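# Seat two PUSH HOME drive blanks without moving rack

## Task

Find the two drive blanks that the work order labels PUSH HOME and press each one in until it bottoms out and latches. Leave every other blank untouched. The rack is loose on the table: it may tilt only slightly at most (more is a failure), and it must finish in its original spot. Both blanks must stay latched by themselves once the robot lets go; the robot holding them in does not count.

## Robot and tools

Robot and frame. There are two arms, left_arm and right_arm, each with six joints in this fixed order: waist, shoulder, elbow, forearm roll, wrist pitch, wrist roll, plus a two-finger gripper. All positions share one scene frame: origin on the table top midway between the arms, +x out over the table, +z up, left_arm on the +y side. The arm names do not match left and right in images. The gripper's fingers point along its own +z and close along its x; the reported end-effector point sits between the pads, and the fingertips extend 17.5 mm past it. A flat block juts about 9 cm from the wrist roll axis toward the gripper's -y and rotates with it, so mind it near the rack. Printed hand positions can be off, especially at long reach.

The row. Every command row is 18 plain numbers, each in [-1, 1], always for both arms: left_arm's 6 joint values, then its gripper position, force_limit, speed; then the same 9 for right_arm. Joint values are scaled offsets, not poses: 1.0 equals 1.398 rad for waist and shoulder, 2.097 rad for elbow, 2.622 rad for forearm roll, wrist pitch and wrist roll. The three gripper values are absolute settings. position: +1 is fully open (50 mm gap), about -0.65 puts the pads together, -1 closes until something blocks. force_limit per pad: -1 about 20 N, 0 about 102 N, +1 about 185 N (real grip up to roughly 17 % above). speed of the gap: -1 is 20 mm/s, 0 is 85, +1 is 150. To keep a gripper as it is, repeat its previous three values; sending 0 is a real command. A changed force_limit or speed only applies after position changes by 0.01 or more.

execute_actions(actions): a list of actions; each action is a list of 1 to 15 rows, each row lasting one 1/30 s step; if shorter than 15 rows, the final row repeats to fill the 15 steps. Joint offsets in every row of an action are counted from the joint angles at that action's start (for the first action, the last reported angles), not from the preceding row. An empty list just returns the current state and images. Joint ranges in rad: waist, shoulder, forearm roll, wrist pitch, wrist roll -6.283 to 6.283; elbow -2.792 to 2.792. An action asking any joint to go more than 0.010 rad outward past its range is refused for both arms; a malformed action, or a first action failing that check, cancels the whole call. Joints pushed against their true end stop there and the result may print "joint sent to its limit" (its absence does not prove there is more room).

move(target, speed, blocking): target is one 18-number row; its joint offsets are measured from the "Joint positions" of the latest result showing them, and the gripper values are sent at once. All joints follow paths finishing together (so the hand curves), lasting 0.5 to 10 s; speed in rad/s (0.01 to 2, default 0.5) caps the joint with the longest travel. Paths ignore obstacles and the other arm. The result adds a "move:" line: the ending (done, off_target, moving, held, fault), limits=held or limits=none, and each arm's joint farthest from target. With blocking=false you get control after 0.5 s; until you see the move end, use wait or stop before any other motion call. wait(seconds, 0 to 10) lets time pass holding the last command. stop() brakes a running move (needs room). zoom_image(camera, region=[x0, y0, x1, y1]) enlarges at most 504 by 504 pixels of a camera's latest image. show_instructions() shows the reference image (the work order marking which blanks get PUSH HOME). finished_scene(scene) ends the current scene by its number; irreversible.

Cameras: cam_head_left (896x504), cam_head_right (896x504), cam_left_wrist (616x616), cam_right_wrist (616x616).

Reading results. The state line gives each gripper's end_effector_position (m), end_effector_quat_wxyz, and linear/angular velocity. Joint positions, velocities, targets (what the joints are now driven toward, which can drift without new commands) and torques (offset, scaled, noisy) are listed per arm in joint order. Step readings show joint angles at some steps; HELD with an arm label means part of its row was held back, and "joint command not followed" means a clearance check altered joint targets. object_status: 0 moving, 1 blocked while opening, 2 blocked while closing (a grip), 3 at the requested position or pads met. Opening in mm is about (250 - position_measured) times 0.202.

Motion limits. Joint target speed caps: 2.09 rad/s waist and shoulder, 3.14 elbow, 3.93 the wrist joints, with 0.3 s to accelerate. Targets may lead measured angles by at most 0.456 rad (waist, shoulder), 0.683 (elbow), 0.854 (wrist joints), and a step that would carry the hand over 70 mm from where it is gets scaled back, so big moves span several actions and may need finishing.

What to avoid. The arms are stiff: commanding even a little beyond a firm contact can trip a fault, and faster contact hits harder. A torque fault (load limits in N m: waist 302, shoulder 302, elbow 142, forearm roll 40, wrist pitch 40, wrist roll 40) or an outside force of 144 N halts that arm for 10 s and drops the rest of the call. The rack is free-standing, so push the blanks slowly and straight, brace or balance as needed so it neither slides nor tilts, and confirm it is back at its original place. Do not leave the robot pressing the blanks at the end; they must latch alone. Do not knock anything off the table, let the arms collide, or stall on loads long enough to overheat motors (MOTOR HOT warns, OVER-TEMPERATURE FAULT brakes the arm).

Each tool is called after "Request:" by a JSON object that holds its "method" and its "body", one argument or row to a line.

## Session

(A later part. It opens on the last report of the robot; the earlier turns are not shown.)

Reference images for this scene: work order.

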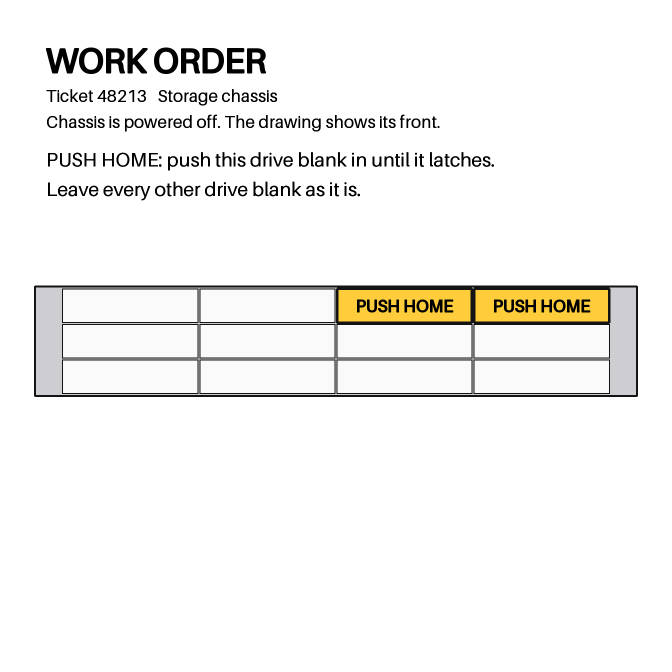

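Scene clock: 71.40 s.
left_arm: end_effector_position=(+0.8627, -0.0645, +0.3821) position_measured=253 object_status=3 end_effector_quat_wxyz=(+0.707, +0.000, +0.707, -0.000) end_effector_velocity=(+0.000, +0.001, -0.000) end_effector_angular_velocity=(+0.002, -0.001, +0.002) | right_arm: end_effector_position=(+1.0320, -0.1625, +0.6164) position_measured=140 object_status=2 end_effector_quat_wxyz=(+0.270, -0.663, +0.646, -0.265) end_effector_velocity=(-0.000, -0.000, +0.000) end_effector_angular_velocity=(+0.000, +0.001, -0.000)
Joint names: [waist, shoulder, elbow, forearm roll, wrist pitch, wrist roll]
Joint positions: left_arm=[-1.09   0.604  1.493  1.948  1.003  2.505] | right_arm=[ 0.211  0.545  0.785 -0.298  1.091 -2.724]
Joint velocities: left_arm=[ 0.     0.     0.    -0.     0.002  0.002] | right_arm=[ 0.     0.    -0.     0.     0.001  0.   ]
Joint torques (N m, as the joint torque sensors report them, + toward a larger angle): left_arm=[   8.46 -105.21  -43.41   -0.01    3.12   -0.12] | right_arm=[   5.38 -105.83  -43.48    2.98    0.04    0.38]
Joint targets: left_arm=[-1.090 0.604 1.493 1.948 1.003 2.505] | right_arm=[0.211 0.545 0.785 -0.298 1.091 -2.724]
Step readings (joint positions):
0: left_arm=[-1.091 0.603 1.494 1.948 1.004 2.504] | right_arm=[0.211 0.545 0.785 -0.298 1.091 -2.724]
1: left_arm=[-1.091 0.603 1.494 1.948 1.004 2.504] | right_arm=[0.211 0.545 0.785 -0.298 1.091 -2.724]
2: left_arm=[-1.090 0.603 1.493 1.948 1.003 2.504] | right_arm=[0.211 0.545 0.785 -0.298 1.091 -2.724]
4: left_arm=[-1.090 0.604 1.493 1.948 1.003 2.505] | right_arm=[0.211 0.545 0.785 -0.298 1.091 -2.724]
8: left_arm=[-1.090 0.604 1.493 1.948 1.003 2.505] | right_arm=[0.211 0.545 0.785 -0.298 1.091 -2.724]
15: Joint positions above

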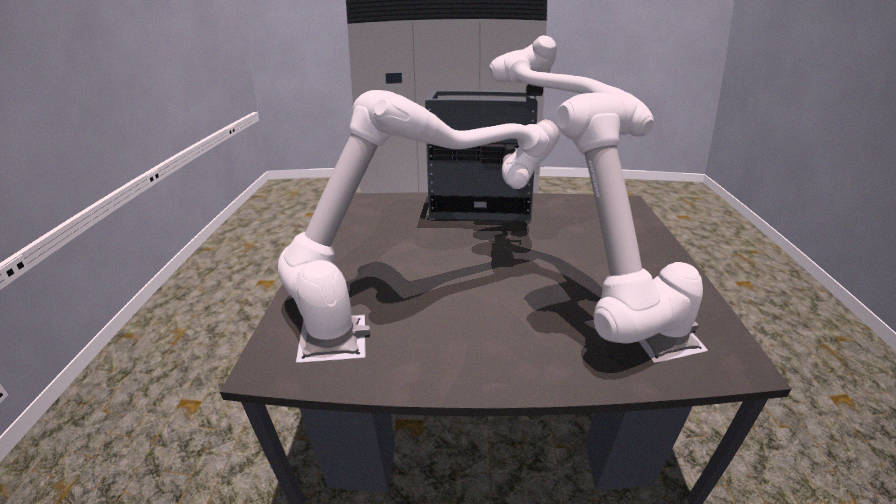

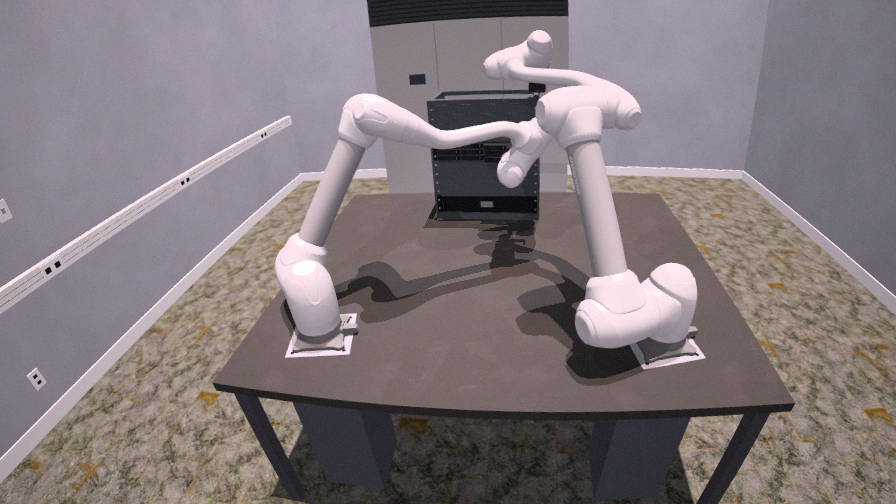

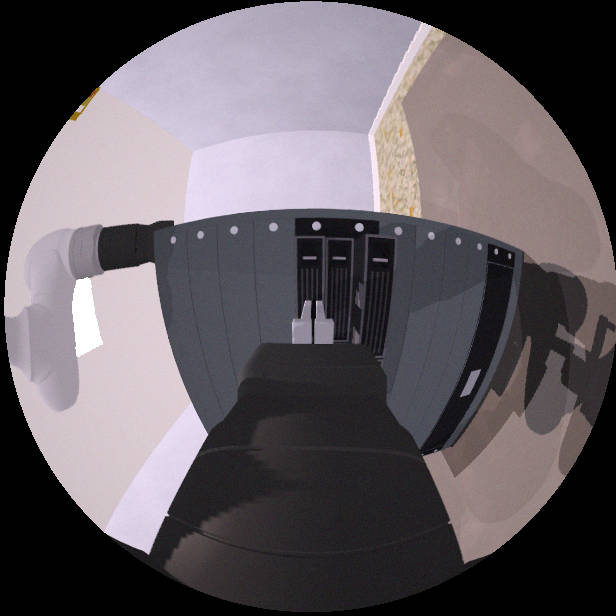

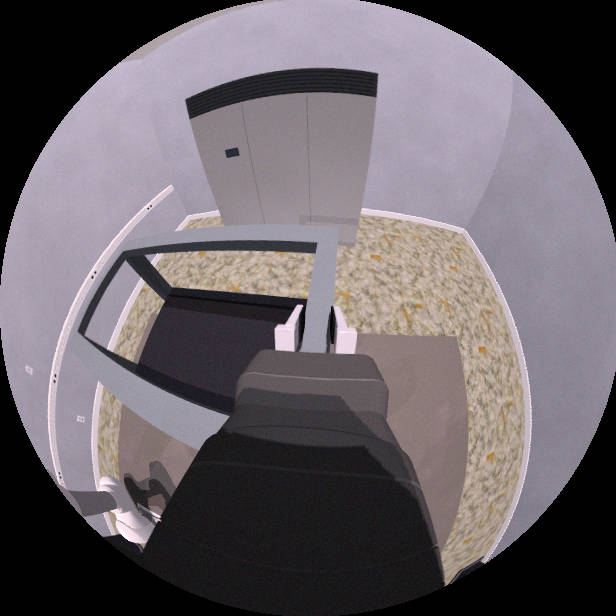

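Request:
{"method": "execute_actions", "body": {
  "actions": [
    [[0.00074,0.00056,-0.00063,0.00016,-0.00039,0.0001,-1,0,1, 0,0,0,0,0,0,-1,0.3,-0.8]]
  ]
}}

Request:
{"method": "execute_actions", "body": {
  "actions": [
    [[0.00074,0.00056,-0.00063,0.00016,-0.00039,0.0001,-1,0,1, 0,0,0,0,0,0,-1,0.3,-0.8]]
  ]
}}

Request:
{"method": "zoom_image", "body": {
  "camera": "cam_left_wrist",
  "region": [270,210,410,350]
}}

Scene clock: 73.67 s.
left_arm: end_effector_position=(+0.8638, -0.0643, +0.3821) position_measured=253 object_status=3 end_effector_quat_wxyz=(+0.707, +0.000, +0.707, -0.000) end_effector_velocity=(+0.000, -0.000, +0.000) end_effector_angular_velocity=(-0.002, +0.000, -0.001) | right_arm: end_effector_position=(+1.0320, -0.1625, +0.6164) position_measured=140 object_status=2 end_effector_quat_wxyz=(+0.270, -0.663, +0.646, -0.265) end_effector_velocity=(+0.000, +0.000, -0.000) end_effector_angular_velocity=(+0.001, -0.000, +0.001)
Joint names: [waist, shoulder, elbow, forearm roll, wrist pitch, wrist roll]
Joint positions: left_arm=[-1.089  0.604  1.491  1.949  1.002  2.505] | right_arm=[ 0.211  0.545  0.785 -0.298  1.091 -2.724]
Joint velocities: left_arm=[ 0.     0.    -0.001  0.    -0.001 -0.001] | right_arm=[-0.     0.     0.     0.001 -0.001  0.   ]
Joint torques (N m, as the joint torque sensors report them, + toward a larger angle): left_arm=[   7.56 -104.61  -42.91    0.16    2.66   -0.22] | right_arm=[   4.12 -105.91  -43.59    3.34    0.04    0.32]
Joint targets: left_arm=[-1.089 0.604 1.491 1.949 1.002 2.505] | right_arm=[0.211 0.545 0.785 -0.298 1.091 -2.724]
Step readings (joint positions):
0: left_arm=[-1.090 0.604 1.493 1.948 1.003 2.505] | right_arm=[0.211 0.545 0.785 -0.298 1.091 -2.724]
1: left_arm=[-1.090 0.604 1.493 1.948 1.003 2.505] | right_arm=[0.211 0.545 0.785 -0.298 1.091 -2.724]
2: left_arm=[-1.089 0.604 1.492 1.948 1.002 2.505] | right_arm=[0.211 0.545 0.785 -0.298 1.091 -2.724]
4: left_arm=[-1.089 0.604 1.492 1.949 1.002 2.505] | right_arm=[0.211 0.545 0.785 -0.298 1.091 -2.724]
8: left_arm=[-1.089 0.604 1.492 1.949 1.002 2.505] | right_arm=[0.211 0.545 0.785 -0.298 1.091 -2.724]
15: Joint positions above

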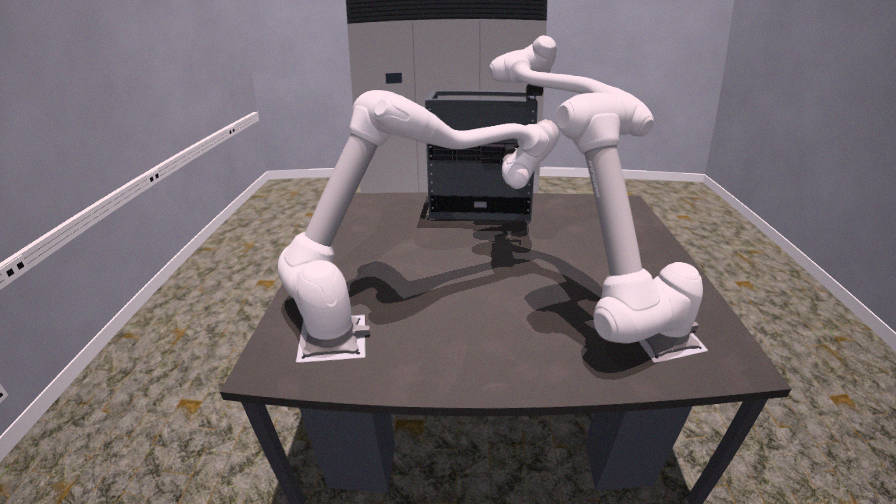

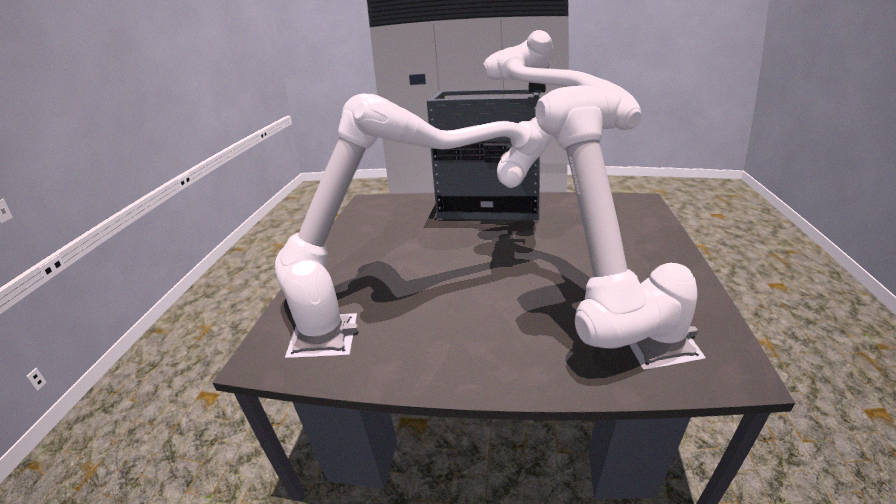

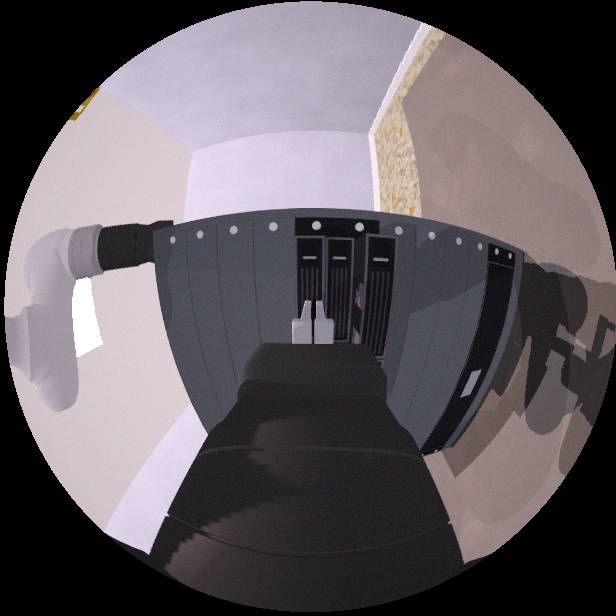

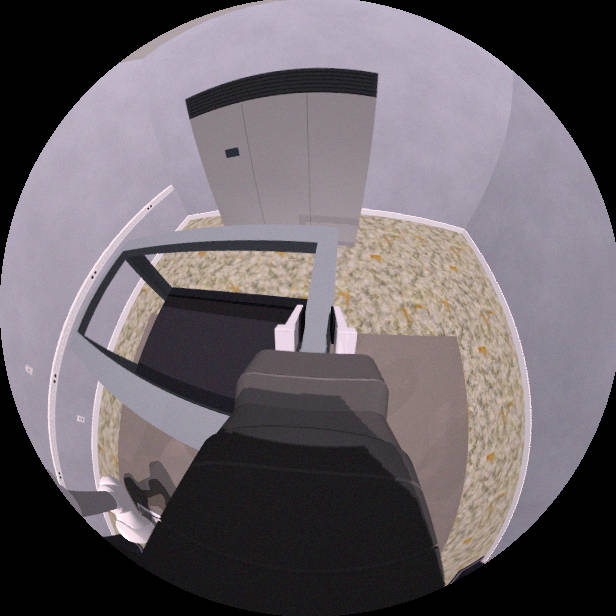

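Scene clock: 74.17 s.
left_arm: end_effector_position=(+0.8648, -0.0642, +0.3821) position_measured=253 object_status=3 end_effector_quat_wxyz=(+0.707, +0.000, +0.707, -0.000) end_effector_velocity=(+0.000, +0.000, +0.000) end_effector_angular_velocity=(-0.002, +0.000, +0.001) | right_arm: end_effector_position=(+1.0320, -0.1625, +0.6164) position_measured=140 object_status=2 end_effector_quat_wxyz=(+0.270, -0.663, +0.646, -0.265) end_effector_velocity=(-0.000, -0.000, -0.000) end_effector_angular_velocity=(-0.000, +0.001, +0.000)
Joint names: [waist, shoulder, elbow, forearm roll, wrist pitch, wrist roll]
Joint positions: left_arm=[-1.088  0.605  1.49   1.949  1.001  2.505] | right_arm=[ 0.211  0.545  0.785 -0.298  1.091 -2.724]
Joint velocities: left_arm=[ 0.001 -0.     0.    -0.    -0.    -0.002] | right_arm=[ 0.    -0.     0.001 -0.     0.    -0.   ]
Joint torques (N m, as the joint torque sensors report them, + toward a larger angle): left_arm=[   9.17 -105.33  -42.87   -0.23    3.04   -0.34] | right_arm=[   4.25 -104.39  -43.      3.      0.13    0.43]
Joint targets: left_arm=[-1.088 0.605 1.490 1.949 1.001 2.505] | right_arm=[0.211 0.545 0.785 -0.298 1.091 -2.724]
Step readings (joint positions):
0: left_arm=[-1.089 0.604 1.491 1.949 1.002 2.505] | right_arm=[0.211 0.545 0.785 -0.298 1.091 -2.724]
1: left_arm=[-1.089 0.605 1.491 1.949 1.002 2.505] | right_arm=[0.211 0.545 0.785 -0.298 1.091 -2.724]
2: left_arm=[-1.088 0.605 1.491 1.949 1.001 2.505] | right_arm=[0.211 0.545 0.785 -0.298 1.091 -2.724]
4: left_arm=[-1.088 0.605 1.490 1.949 1.001 2.505] | right_arm=[0.211 0.545 0.785 -0.298 1.091 -2.724]
8: left_arm=[-1.088 0.605 1.490 1.949 1.001 2.505] | right_arm=[0.211 0.545 0.785 -0.298 1.091 -2.724]
15: Joint positions above

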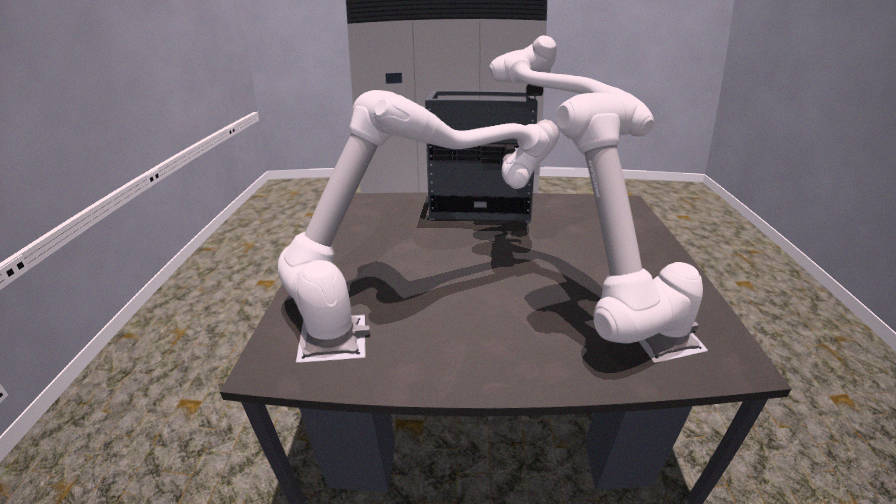

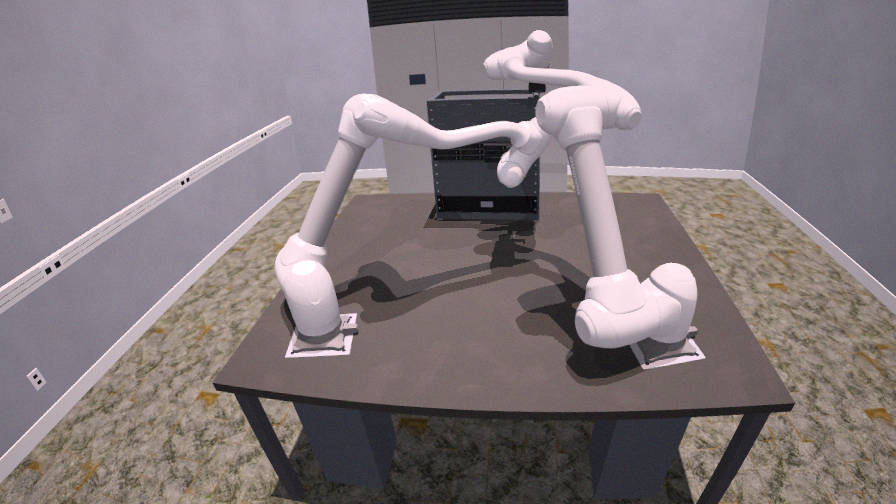

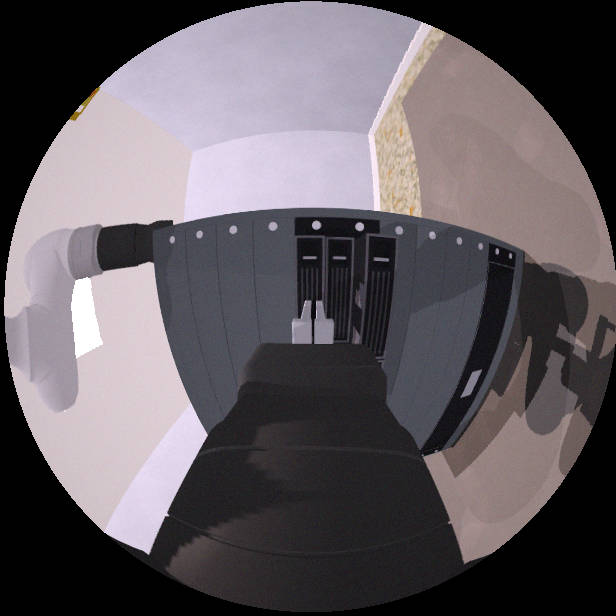

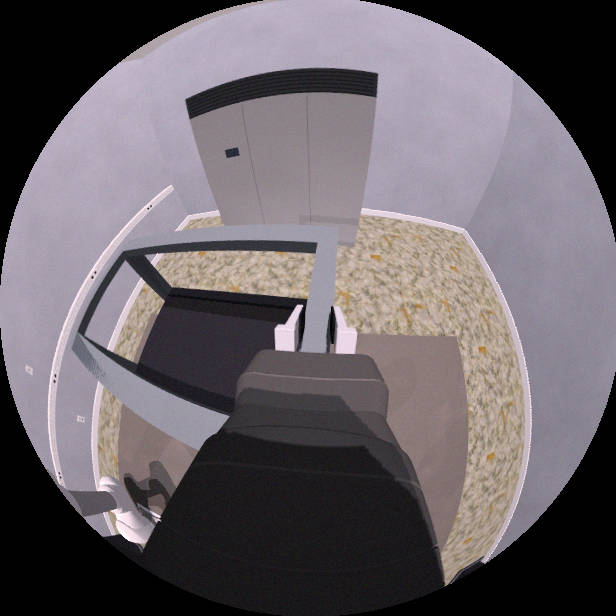

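Region (270, 210, 410, 350) of cam_left_wrist's 616x616 image, scaled by 3.600, with more detail than that image has.

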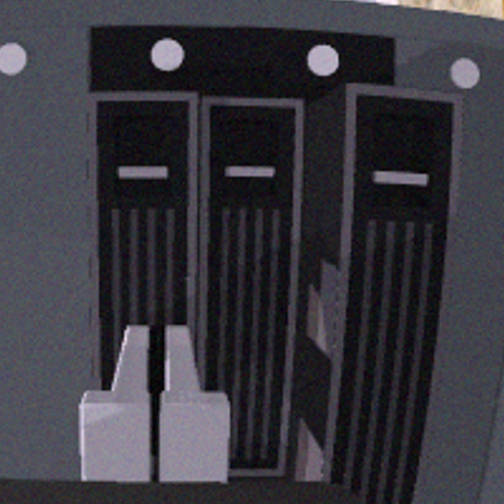

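Request:
{"method": "execute_actions", "body": {
  "actions": [
    [[0.00074,0.00056,-0.00063,0.00016,-0.00039,0.0001,-1,0,1, 0,0,0,0,0,0,-1,0.3,-0.8]]
  ]
}}

Request:
{"method": "execute_actions", "body": {
  "actions": [
    [[0.00074,0.00056,-0.00063,0.00016,-0.00039,0.0001,-1,0,1, 0,0,0,0,0,0,-1,0.3,-0.8]]
  ]
}}

Scene clock: 76.10 s.
left_arm: end_effector_position=(+0.8658, -0.0640, +0.3821) position_measured=253 object_status=3 end_effector_quat_wxyz=(+0.707, +0.000, +0.707, -0.000) end_effector_velocity=(+0.000, +0.000, +0.001) end_effector_angular_velocity=(-0.002, -0.001, +0.001) | right_arm: end_effector_position=(+1.0320, -0.1625, +0.6164) position_measured=140 object_status=2 end_effector_quat_wxyz=(+0.270, -0.663, +0.646, -0.265) end_effector_velocity=(+0.000, -0.000, +0.000) end_effector_angular_velocity=(-0.001, -0.001, +0.001)
Joint names: [waist, shoulder, elbow, forearm roll, wrist pitch, wrist roll]
Joint positions: left_arm=[-1.087  0.606  1.489  1.95   1.     2.505] | right_arm=[ 0.211  0.545  0.785 -0.298  1.091 -2.724]
Joint velocities: left_arm=[ 0.    -0.    -0.    -0.     0.001 -0.001] | right_arm=[-0.    -0.     0.    -0.001 -0.001 -0.001]
Joint torques (N m, as the joint torque sensors report them, + toward a larger angle): left_arm=[   7.4  -105.83  -42.45    0.06    2.55   -0.19] | right_arm=[   2.64 -107.15  -42.99    3.03    0.22    0.48]
Joint targets: left_arm=[-1.087 0.606 1.489 1.950 1.000 2.505] | right_arm=[0.211 0.545 0.785 -0.298 1.091 -2.724]
Step readings (joint positions):
0: left_arm=[-1.088 0.605 1.490 1.949 1.001 2.505] | right_arm=[0.211 0.545 0.785 -0.298 1.091 -2.724]
1: left_arm=[-1.088 0.605 1.490 1.949 1.001 2.505] | right_arm=[0.211 0.545 0.785 -0.298 1.091 -2.724]
2: left_arm=[-1.087 0.606 1.489 1.949 1.000 2.505] | right_arm=[0.211 0.545 0.785 -0.298 1.091 -2.724]
4: left_arm=[-1.087 0.606 1.489 1.949 1.000 2.505] | right_arm=[0.211 0.545 0.785 -0.298 1.091 -2.724]
8: left_arm=[-1.087 0.606 1.489 1.950 1.000 2.505] | right_arm=[0.211 0.545 0.785 -0.298 1.091 -2.724]
15: Joint positions above

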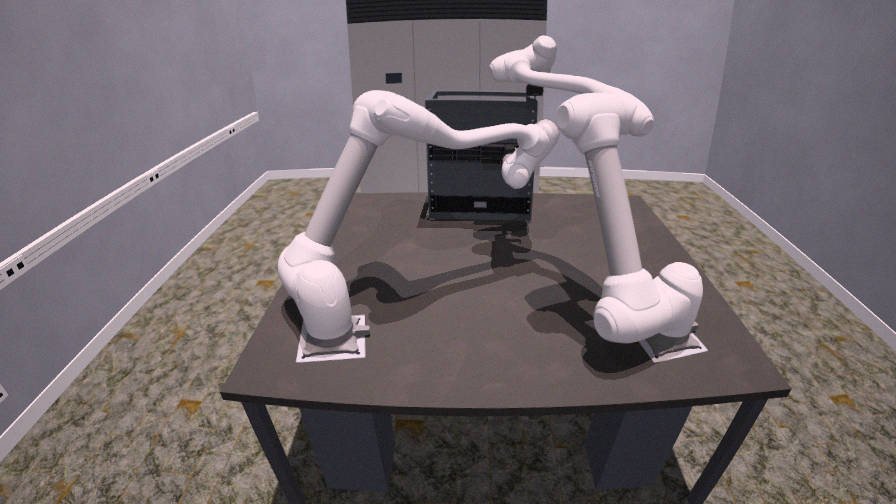

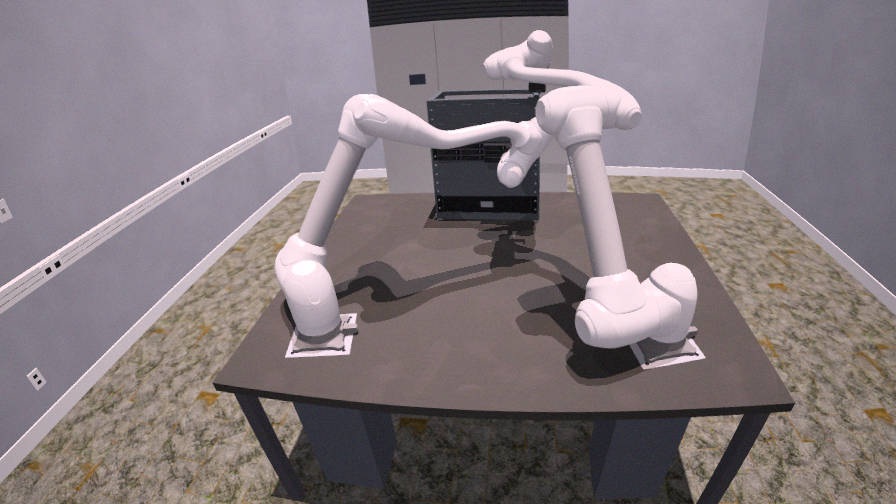

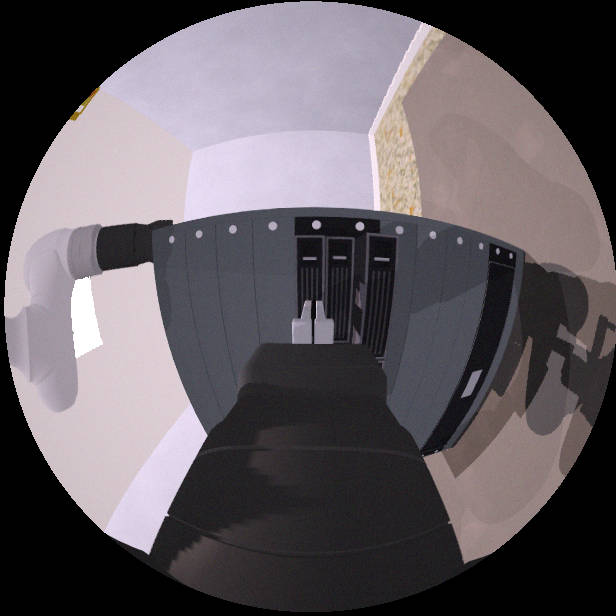

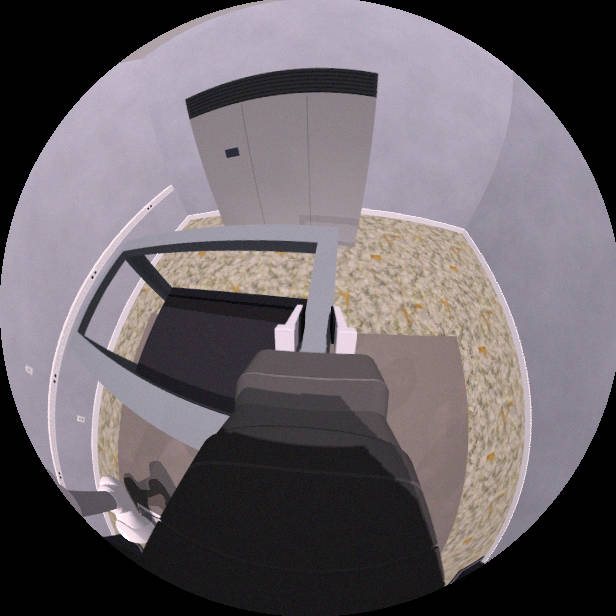

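Scene clock: 76.60 s.
left_arm: end_effector_position=(+0.8668, -0.0639, +0.3821) position_measured=253 object_status=3 end_effector_quat_wxyz=(+0.707, +0.000, +0.707, -0.000) end_effector_velocity=(-0.000, -0.001, -0.000) end_effector_angular_velocity=(+0.001, +0.001, -0.002) | right_arm: end_effector_position=(+1.0320, -0.1625, +0.6164) position_measured=140 object_status=2 end_effector_quat_wxyz=(+0.270, -0.663, +0.646, -0.265) end_effector_velocity=(-0.000, -0.000, -0.000) end_effector_angular_velocity=(+0.000, +0.002, -0.000)
Joint names: [waist, shoulder, elbow, forearm roll, wrist pitch, wrist roll]
Joint positions: left_arm=[-1.086  0.607  1.488  1.95   0.999  2.506] | right_arm=[ 0.211  0.545  0.785 -0.298  1.091 -2.724]
Joint velocities: left_arm=[-0.    -0.    -0.     0.    -0.003  0.001] | right_arm=[ 0.    -0.     0.     0.001  0.002 -0.   ]
Joint torques (N m, as the joint torque sensors report them, + toward a larger angle): left_arm=[  10.02 -106.84  -43.08   -0.47    3.31   -0.08] | right_arm=[   4.46 -104.8   -43.6     2.86   -0.13    0.46]
Joint targets: left_arm=[-1.086 0.607 1.488 1.950 0.999 2.506] | right_arm=[0.211 0.545 0.785 -0.298 1.091 -2.724]
Step readings (joint positions):
0: left_arm=[-1.087 0.606 1.489 1.950 1.000 2.505] | right_arm=[0.211 0.545 0.785 -0.298 1.091 -2.724]
1: left_arm=[-1.087 0.606 1.489 1.950 1.000 2.505] | right_arm=[0.211 0.545 0.785 -0.298 1.091 -2.724]
2: left_arm=[-1.086 0.607 1.488 1.950 0.999 2.505] | right_arm=[0.211 0.545 0.785 -0.298 1.091 -2.724]
4: left_arm=[-1.086 0.607 1.488 1.950 0.999 2.506] | right_arm=[0.211 0.545 0.785 -0.298 1.091 -2.724]
8: left_arm=[-1.086 0.607 1.488 1.950 0.999 2.506] | right_arm=[0.211 0.545 0.785 -0.298 1.091 -2.724]
15: Joint positions above

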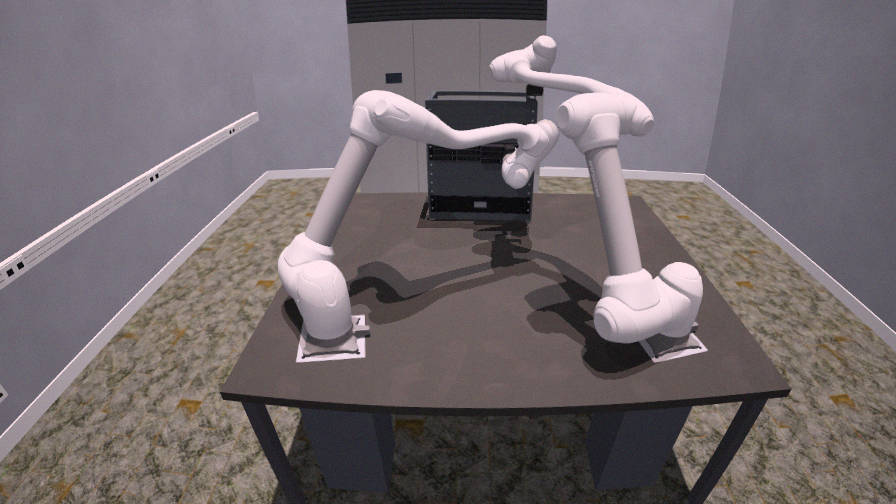

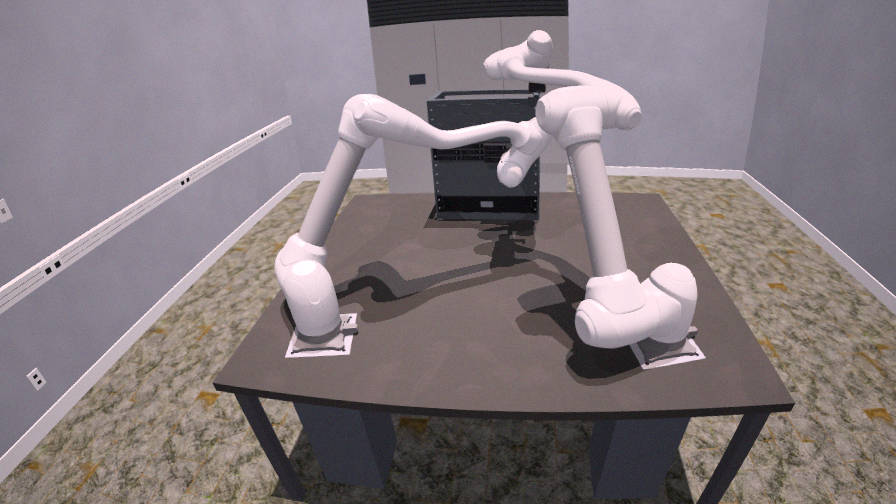

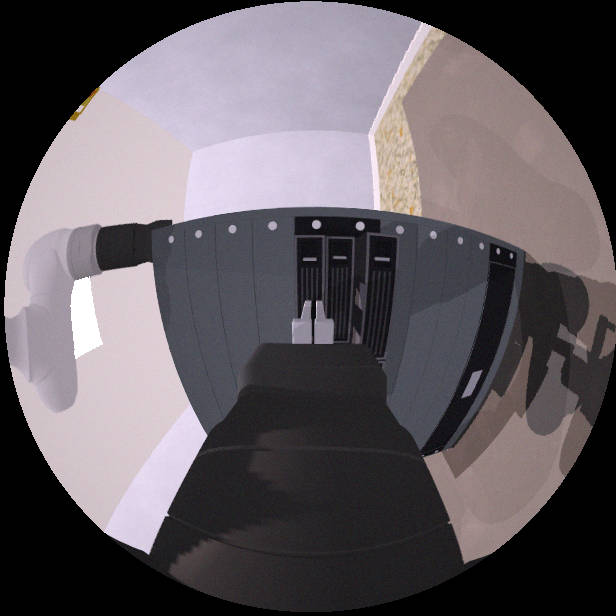

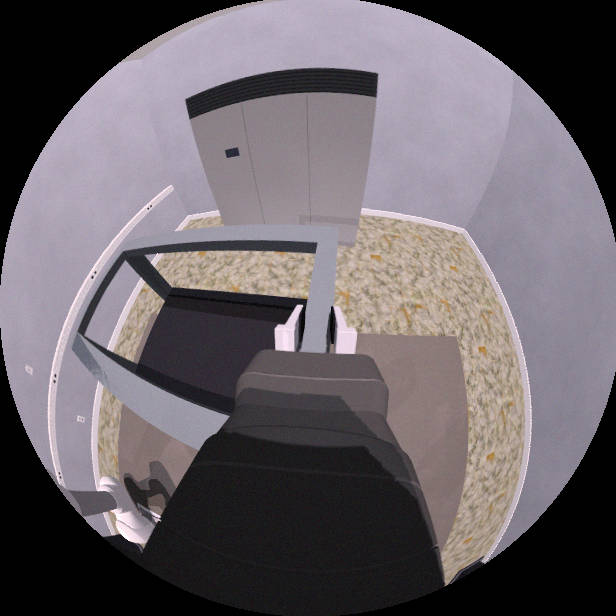

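Request:
{"method": "execute_actions", "body": {
  "actions": [
    [[0.00074,0.00056,-0.00063,0.00016,-0.00039,0.0001,-1,0,1, 0,0,0,0,0,0,-1,0.3,-0.8]]
  ]
}}

Request:
{"method": "execute_actions", "body": {
  "actions": [
    [[0.00074,0.00056,-0.00063,0.00016,-0.00039,0.0001,-1,0,1, 0,0,0,0,0,0,-1,0.3,-0.8]]
  ]
}}

Request:
{"method": "zoom_image", "body": {
  "camera": "cam_left_wrist",
  "region": [270,210,410,350]
}}

Scene clock: 78.63 s.
left_arm: end_effector_position=(+0.8678, -0.0637, +0.3821) position_measured=253 object_status=3 end_effector_quat_wxyz=(+0.707, +0.000, +0.707, -0.000) end_effector_velocity=(+0.000, +0.000, +0.000) end_effector_angular_velocity=(-0.001, -0.000, -0.000) | right_arm: end_effector_position=(+1.0320, -0.1625, +0.6164) position_measured=140 object_status=2 end_effector_quat_wxyz=(+0.270, -0.663, +0.646, -0.265) end_effector_velocity=(-0.000, -0.000, +0.001) end_effector_angular_velocity=(-0.000, -0.000, -0.001)
Joint names: [waist, shoulder, elbow, forearm roll, wrist pitch, wrist roll]
Joint positions: left_arm=[-1.085  0.608  1.486  1.95   0.998  2.506] | right_arm=[ 0.211  0.545  0.785 -0.298  1.091 -2.724]
Joint velocities: left_arm=[ 0.    -0.    -0.     0.001 -0.    -0.001] | right_arm=[ 0.    -0.    -0.002 -0.001  0.002  0.   ]
Joint torques (N m, as the joint torque sensors report them, + toward a larger angle): left_arm=[   5.88 -104.27  -43.33    0.17    2.35   -0.17] | right_arm=[   4.64 -107.38  -43.15    3.29    0.13    0.4 ]
Joint targets: left_arm=[-1.085 0.608 1.486 1.950 0.998 2.506] | right_arm=[0.211 0.545 0.785 -0.298 1.091 -2.724]
Step readings (joint positions):
0: left_arm=[-1.086 0.607 1.488 1.950 0.999 2.506] | right_arm=[0.211 0.545 0.785 -0.298 1.091 -2.724]
1: left_arm=[-1.086 0.607 1.487 1.950 0.999 2.506] | right_arm=[0.211 0.545 0.785 -0.298 1.091 -2.724]
2: left_arm=[-1.085 0.607 1.487 1.950 0.999 2.506] | right_arm=[0.211 0.545 0.785 -0.298 1.091 -2.724]
4: left_arm=[-1.085 0.608 1.486 1.950 0.998 2.506] | right_arm=[0.211 0.545 0.785 -0.298 1.091 -2.724]
8: left_arm=[-1.085 0.608 1.486 1.950 0.998 2.506] | right_arm=[0.211 0.545 0.785 -0.298 1.091 -2.724]
15: Joint positions above

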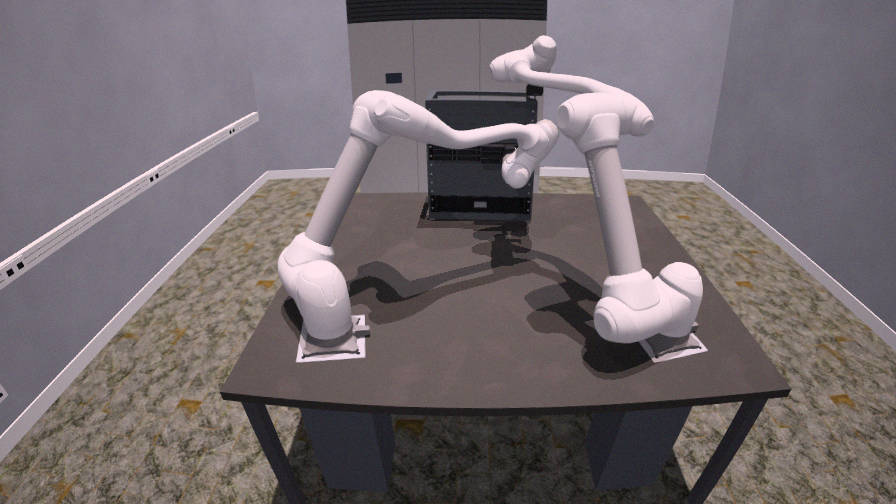

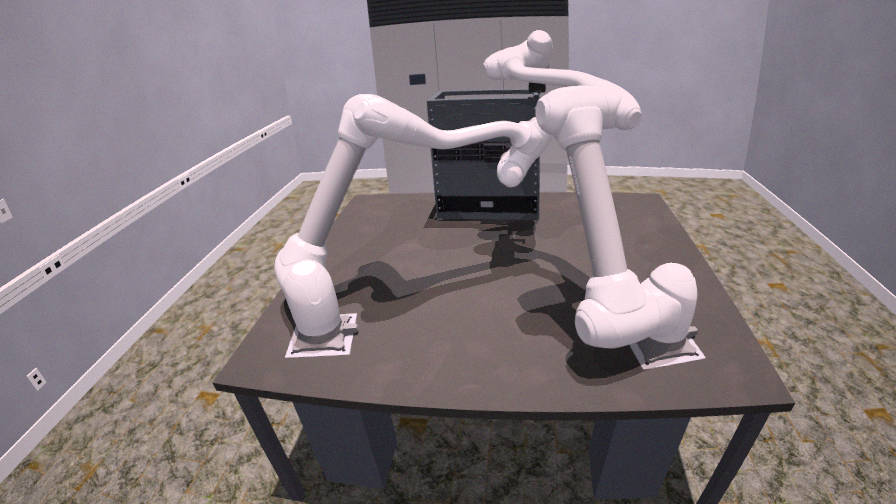

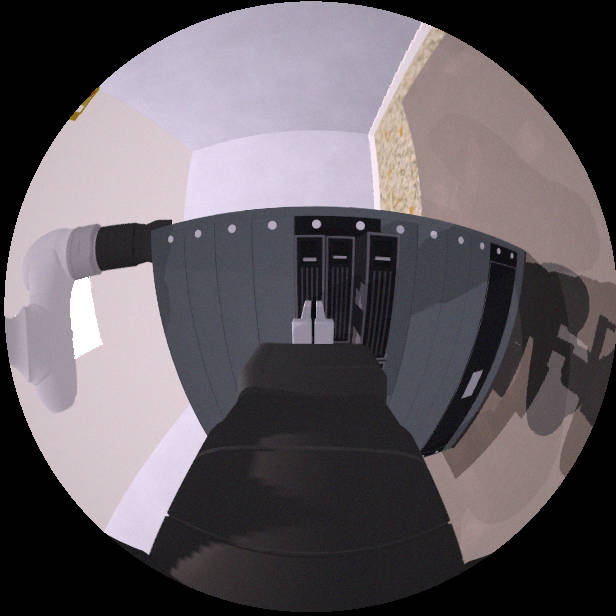

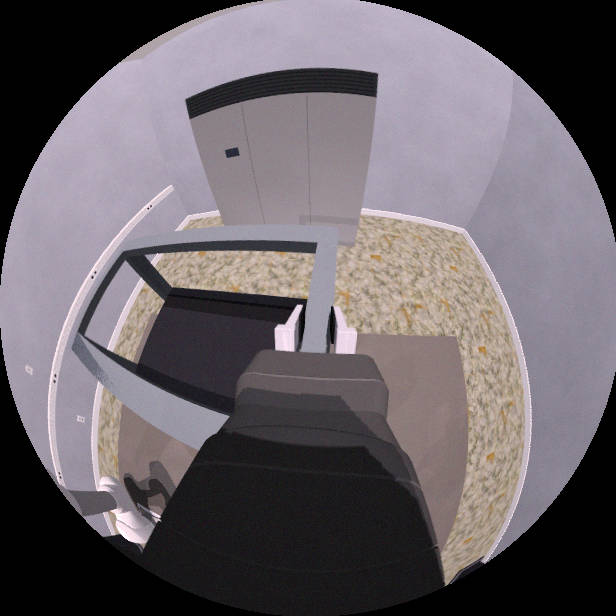

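Scene clock: 79.13 s.
left_arm: end_effector_position=(+0.8688, -0.0636, +0.3821) position_measured=253 object_status=3 end_effector_quat_wxyz=(+0.707, +0.000, +0.707, -0.000) end_effector_velocity=(+0.000, +0.000, +0.001) end_effector_angular_velocity=(-0.001, -0.001, +0.001) | right_arm: end_effector_position=(+1.0320, -0.1625, +0.6164) position_measured=140 object_status=2 end_effector_quat_wxyz=(+0.270, -0.663, +0.646, -0.265) end_effector_velocity=(+0.001, +0.000, +0.000) end_effector_angular_velocity=(+0.001, -0.002, +0.001)
Joint names: [waist, shoulder, elbow, forearm roll, wrist pitch, wrist roll]
Joint positions: left_arm=[-1.084  0.608  1.485  1.951  0.997  2.506] | right_arm=[ 0.211  0.545  0.785 -0.298  1.091 -2.724]
Joint velocities: left_arm=[ 0.     0.    -0.001 -0.     0.    -0.   ] | right_arm=[-0.     0.     0.     0.    -0.003  0.   ]
Joint torques (N m, as the joint torque sensors report them, + toward a larger angle): left_arm=[   9.98 -105.2   -42.19   -0.24    3.12   -0.15] | right_arm=[   2.95 -105.26  -43.83    3.07    0.05    0.62]
Joint targets: left_arm=[-1.084 0.608 1.485 1.951 0.997 2.506] | right_arm=[0.211 0.545 0.785 -0.298 1.091 -2.724]
Step readings (joint positions):
0: left_arm=[-1.085 0.608 1.486 1.950 0.998 2.506] | right_arm=[0.211 0.545 0.785 -0.298 1.091 -2.724]
1: left_arm=[-1.085 0.608 1.486 1.950 0.998 2.506] | right_arm=[0.211 0.545 0.785 -0.298 1.091 -2.724]
2: left_arm=[-1.084 0.608 1.485 1.951 0.997 2.506] | right_arm=[0.211 0.545 0.785 -0.298 1.091 -2.724]
4: left_arm=[-1.084 0.608 1.485 1.951 0.997 2.506] | right_arm=[0.211 0.545 0.785 -0.298 1.091 -2.724]
8: left_arm=[-1.084 0.608 1.485 1.951 0.997 2.506] | right_arm=[0.211 0.545 0.785 -0.298 1.091 -2.724]
15: Joint positions above

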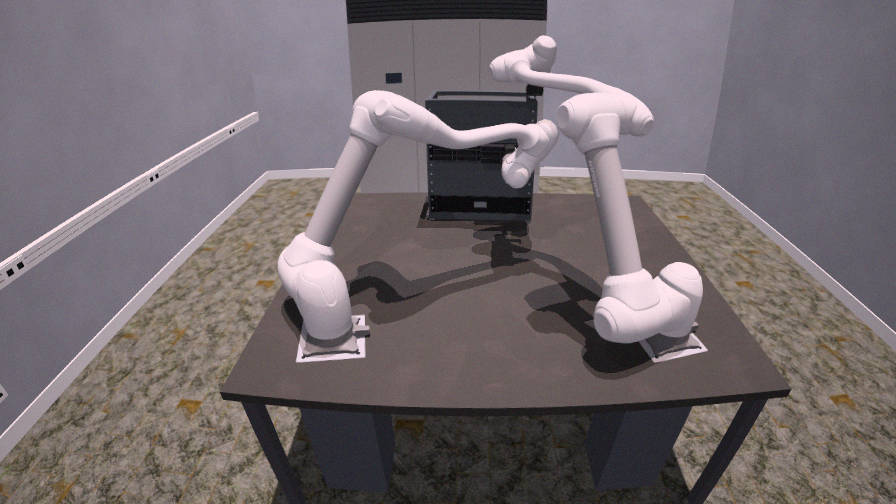

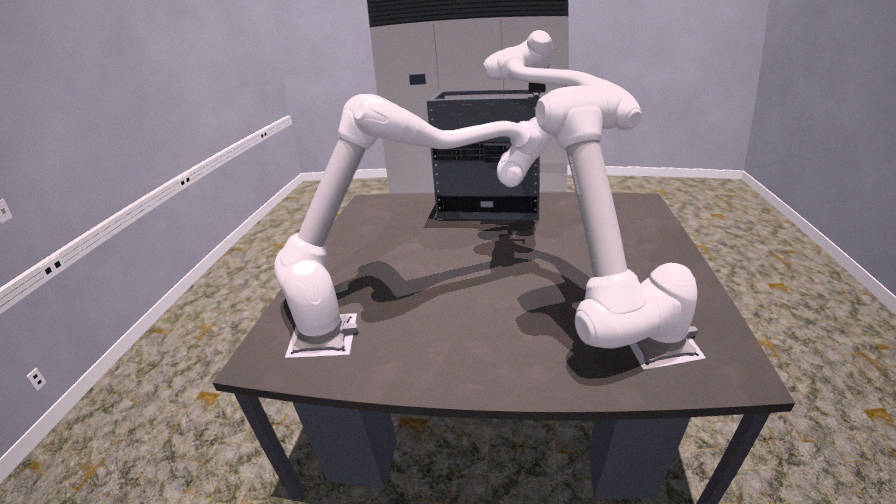

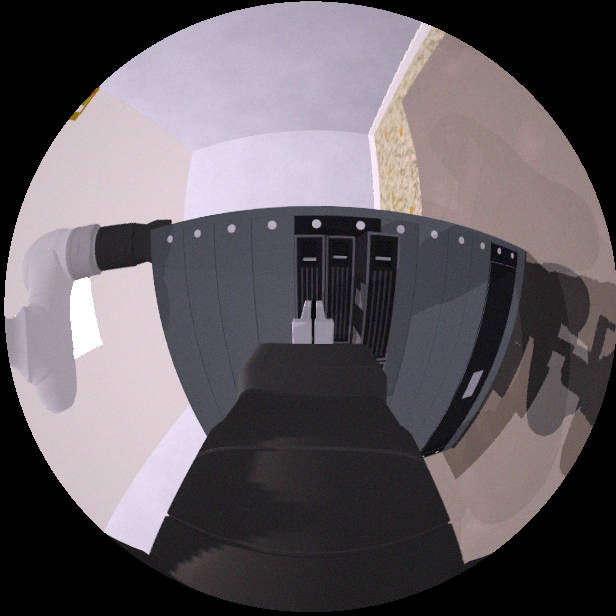

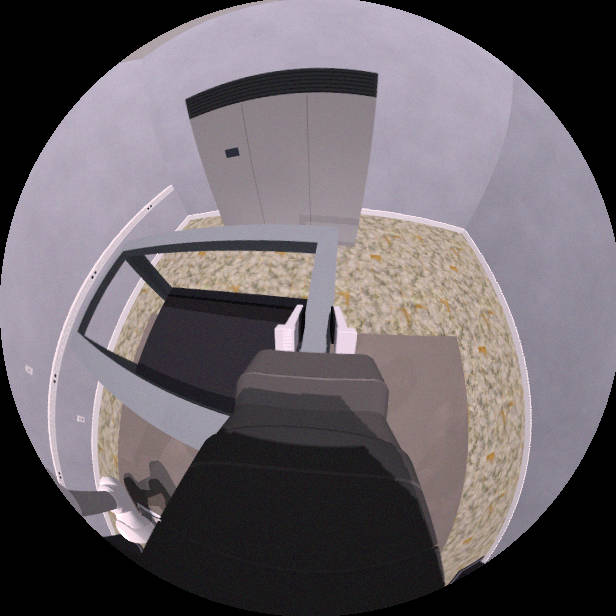

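Region (270, 210, 410, 350) of cam_left_wrist's 616x616 image, scaled by 3.600, with more detail than that image has.

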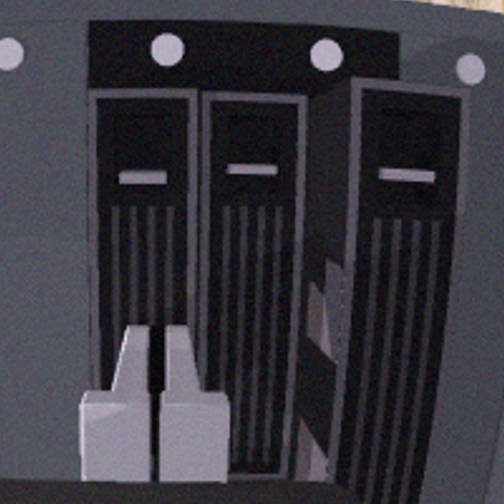

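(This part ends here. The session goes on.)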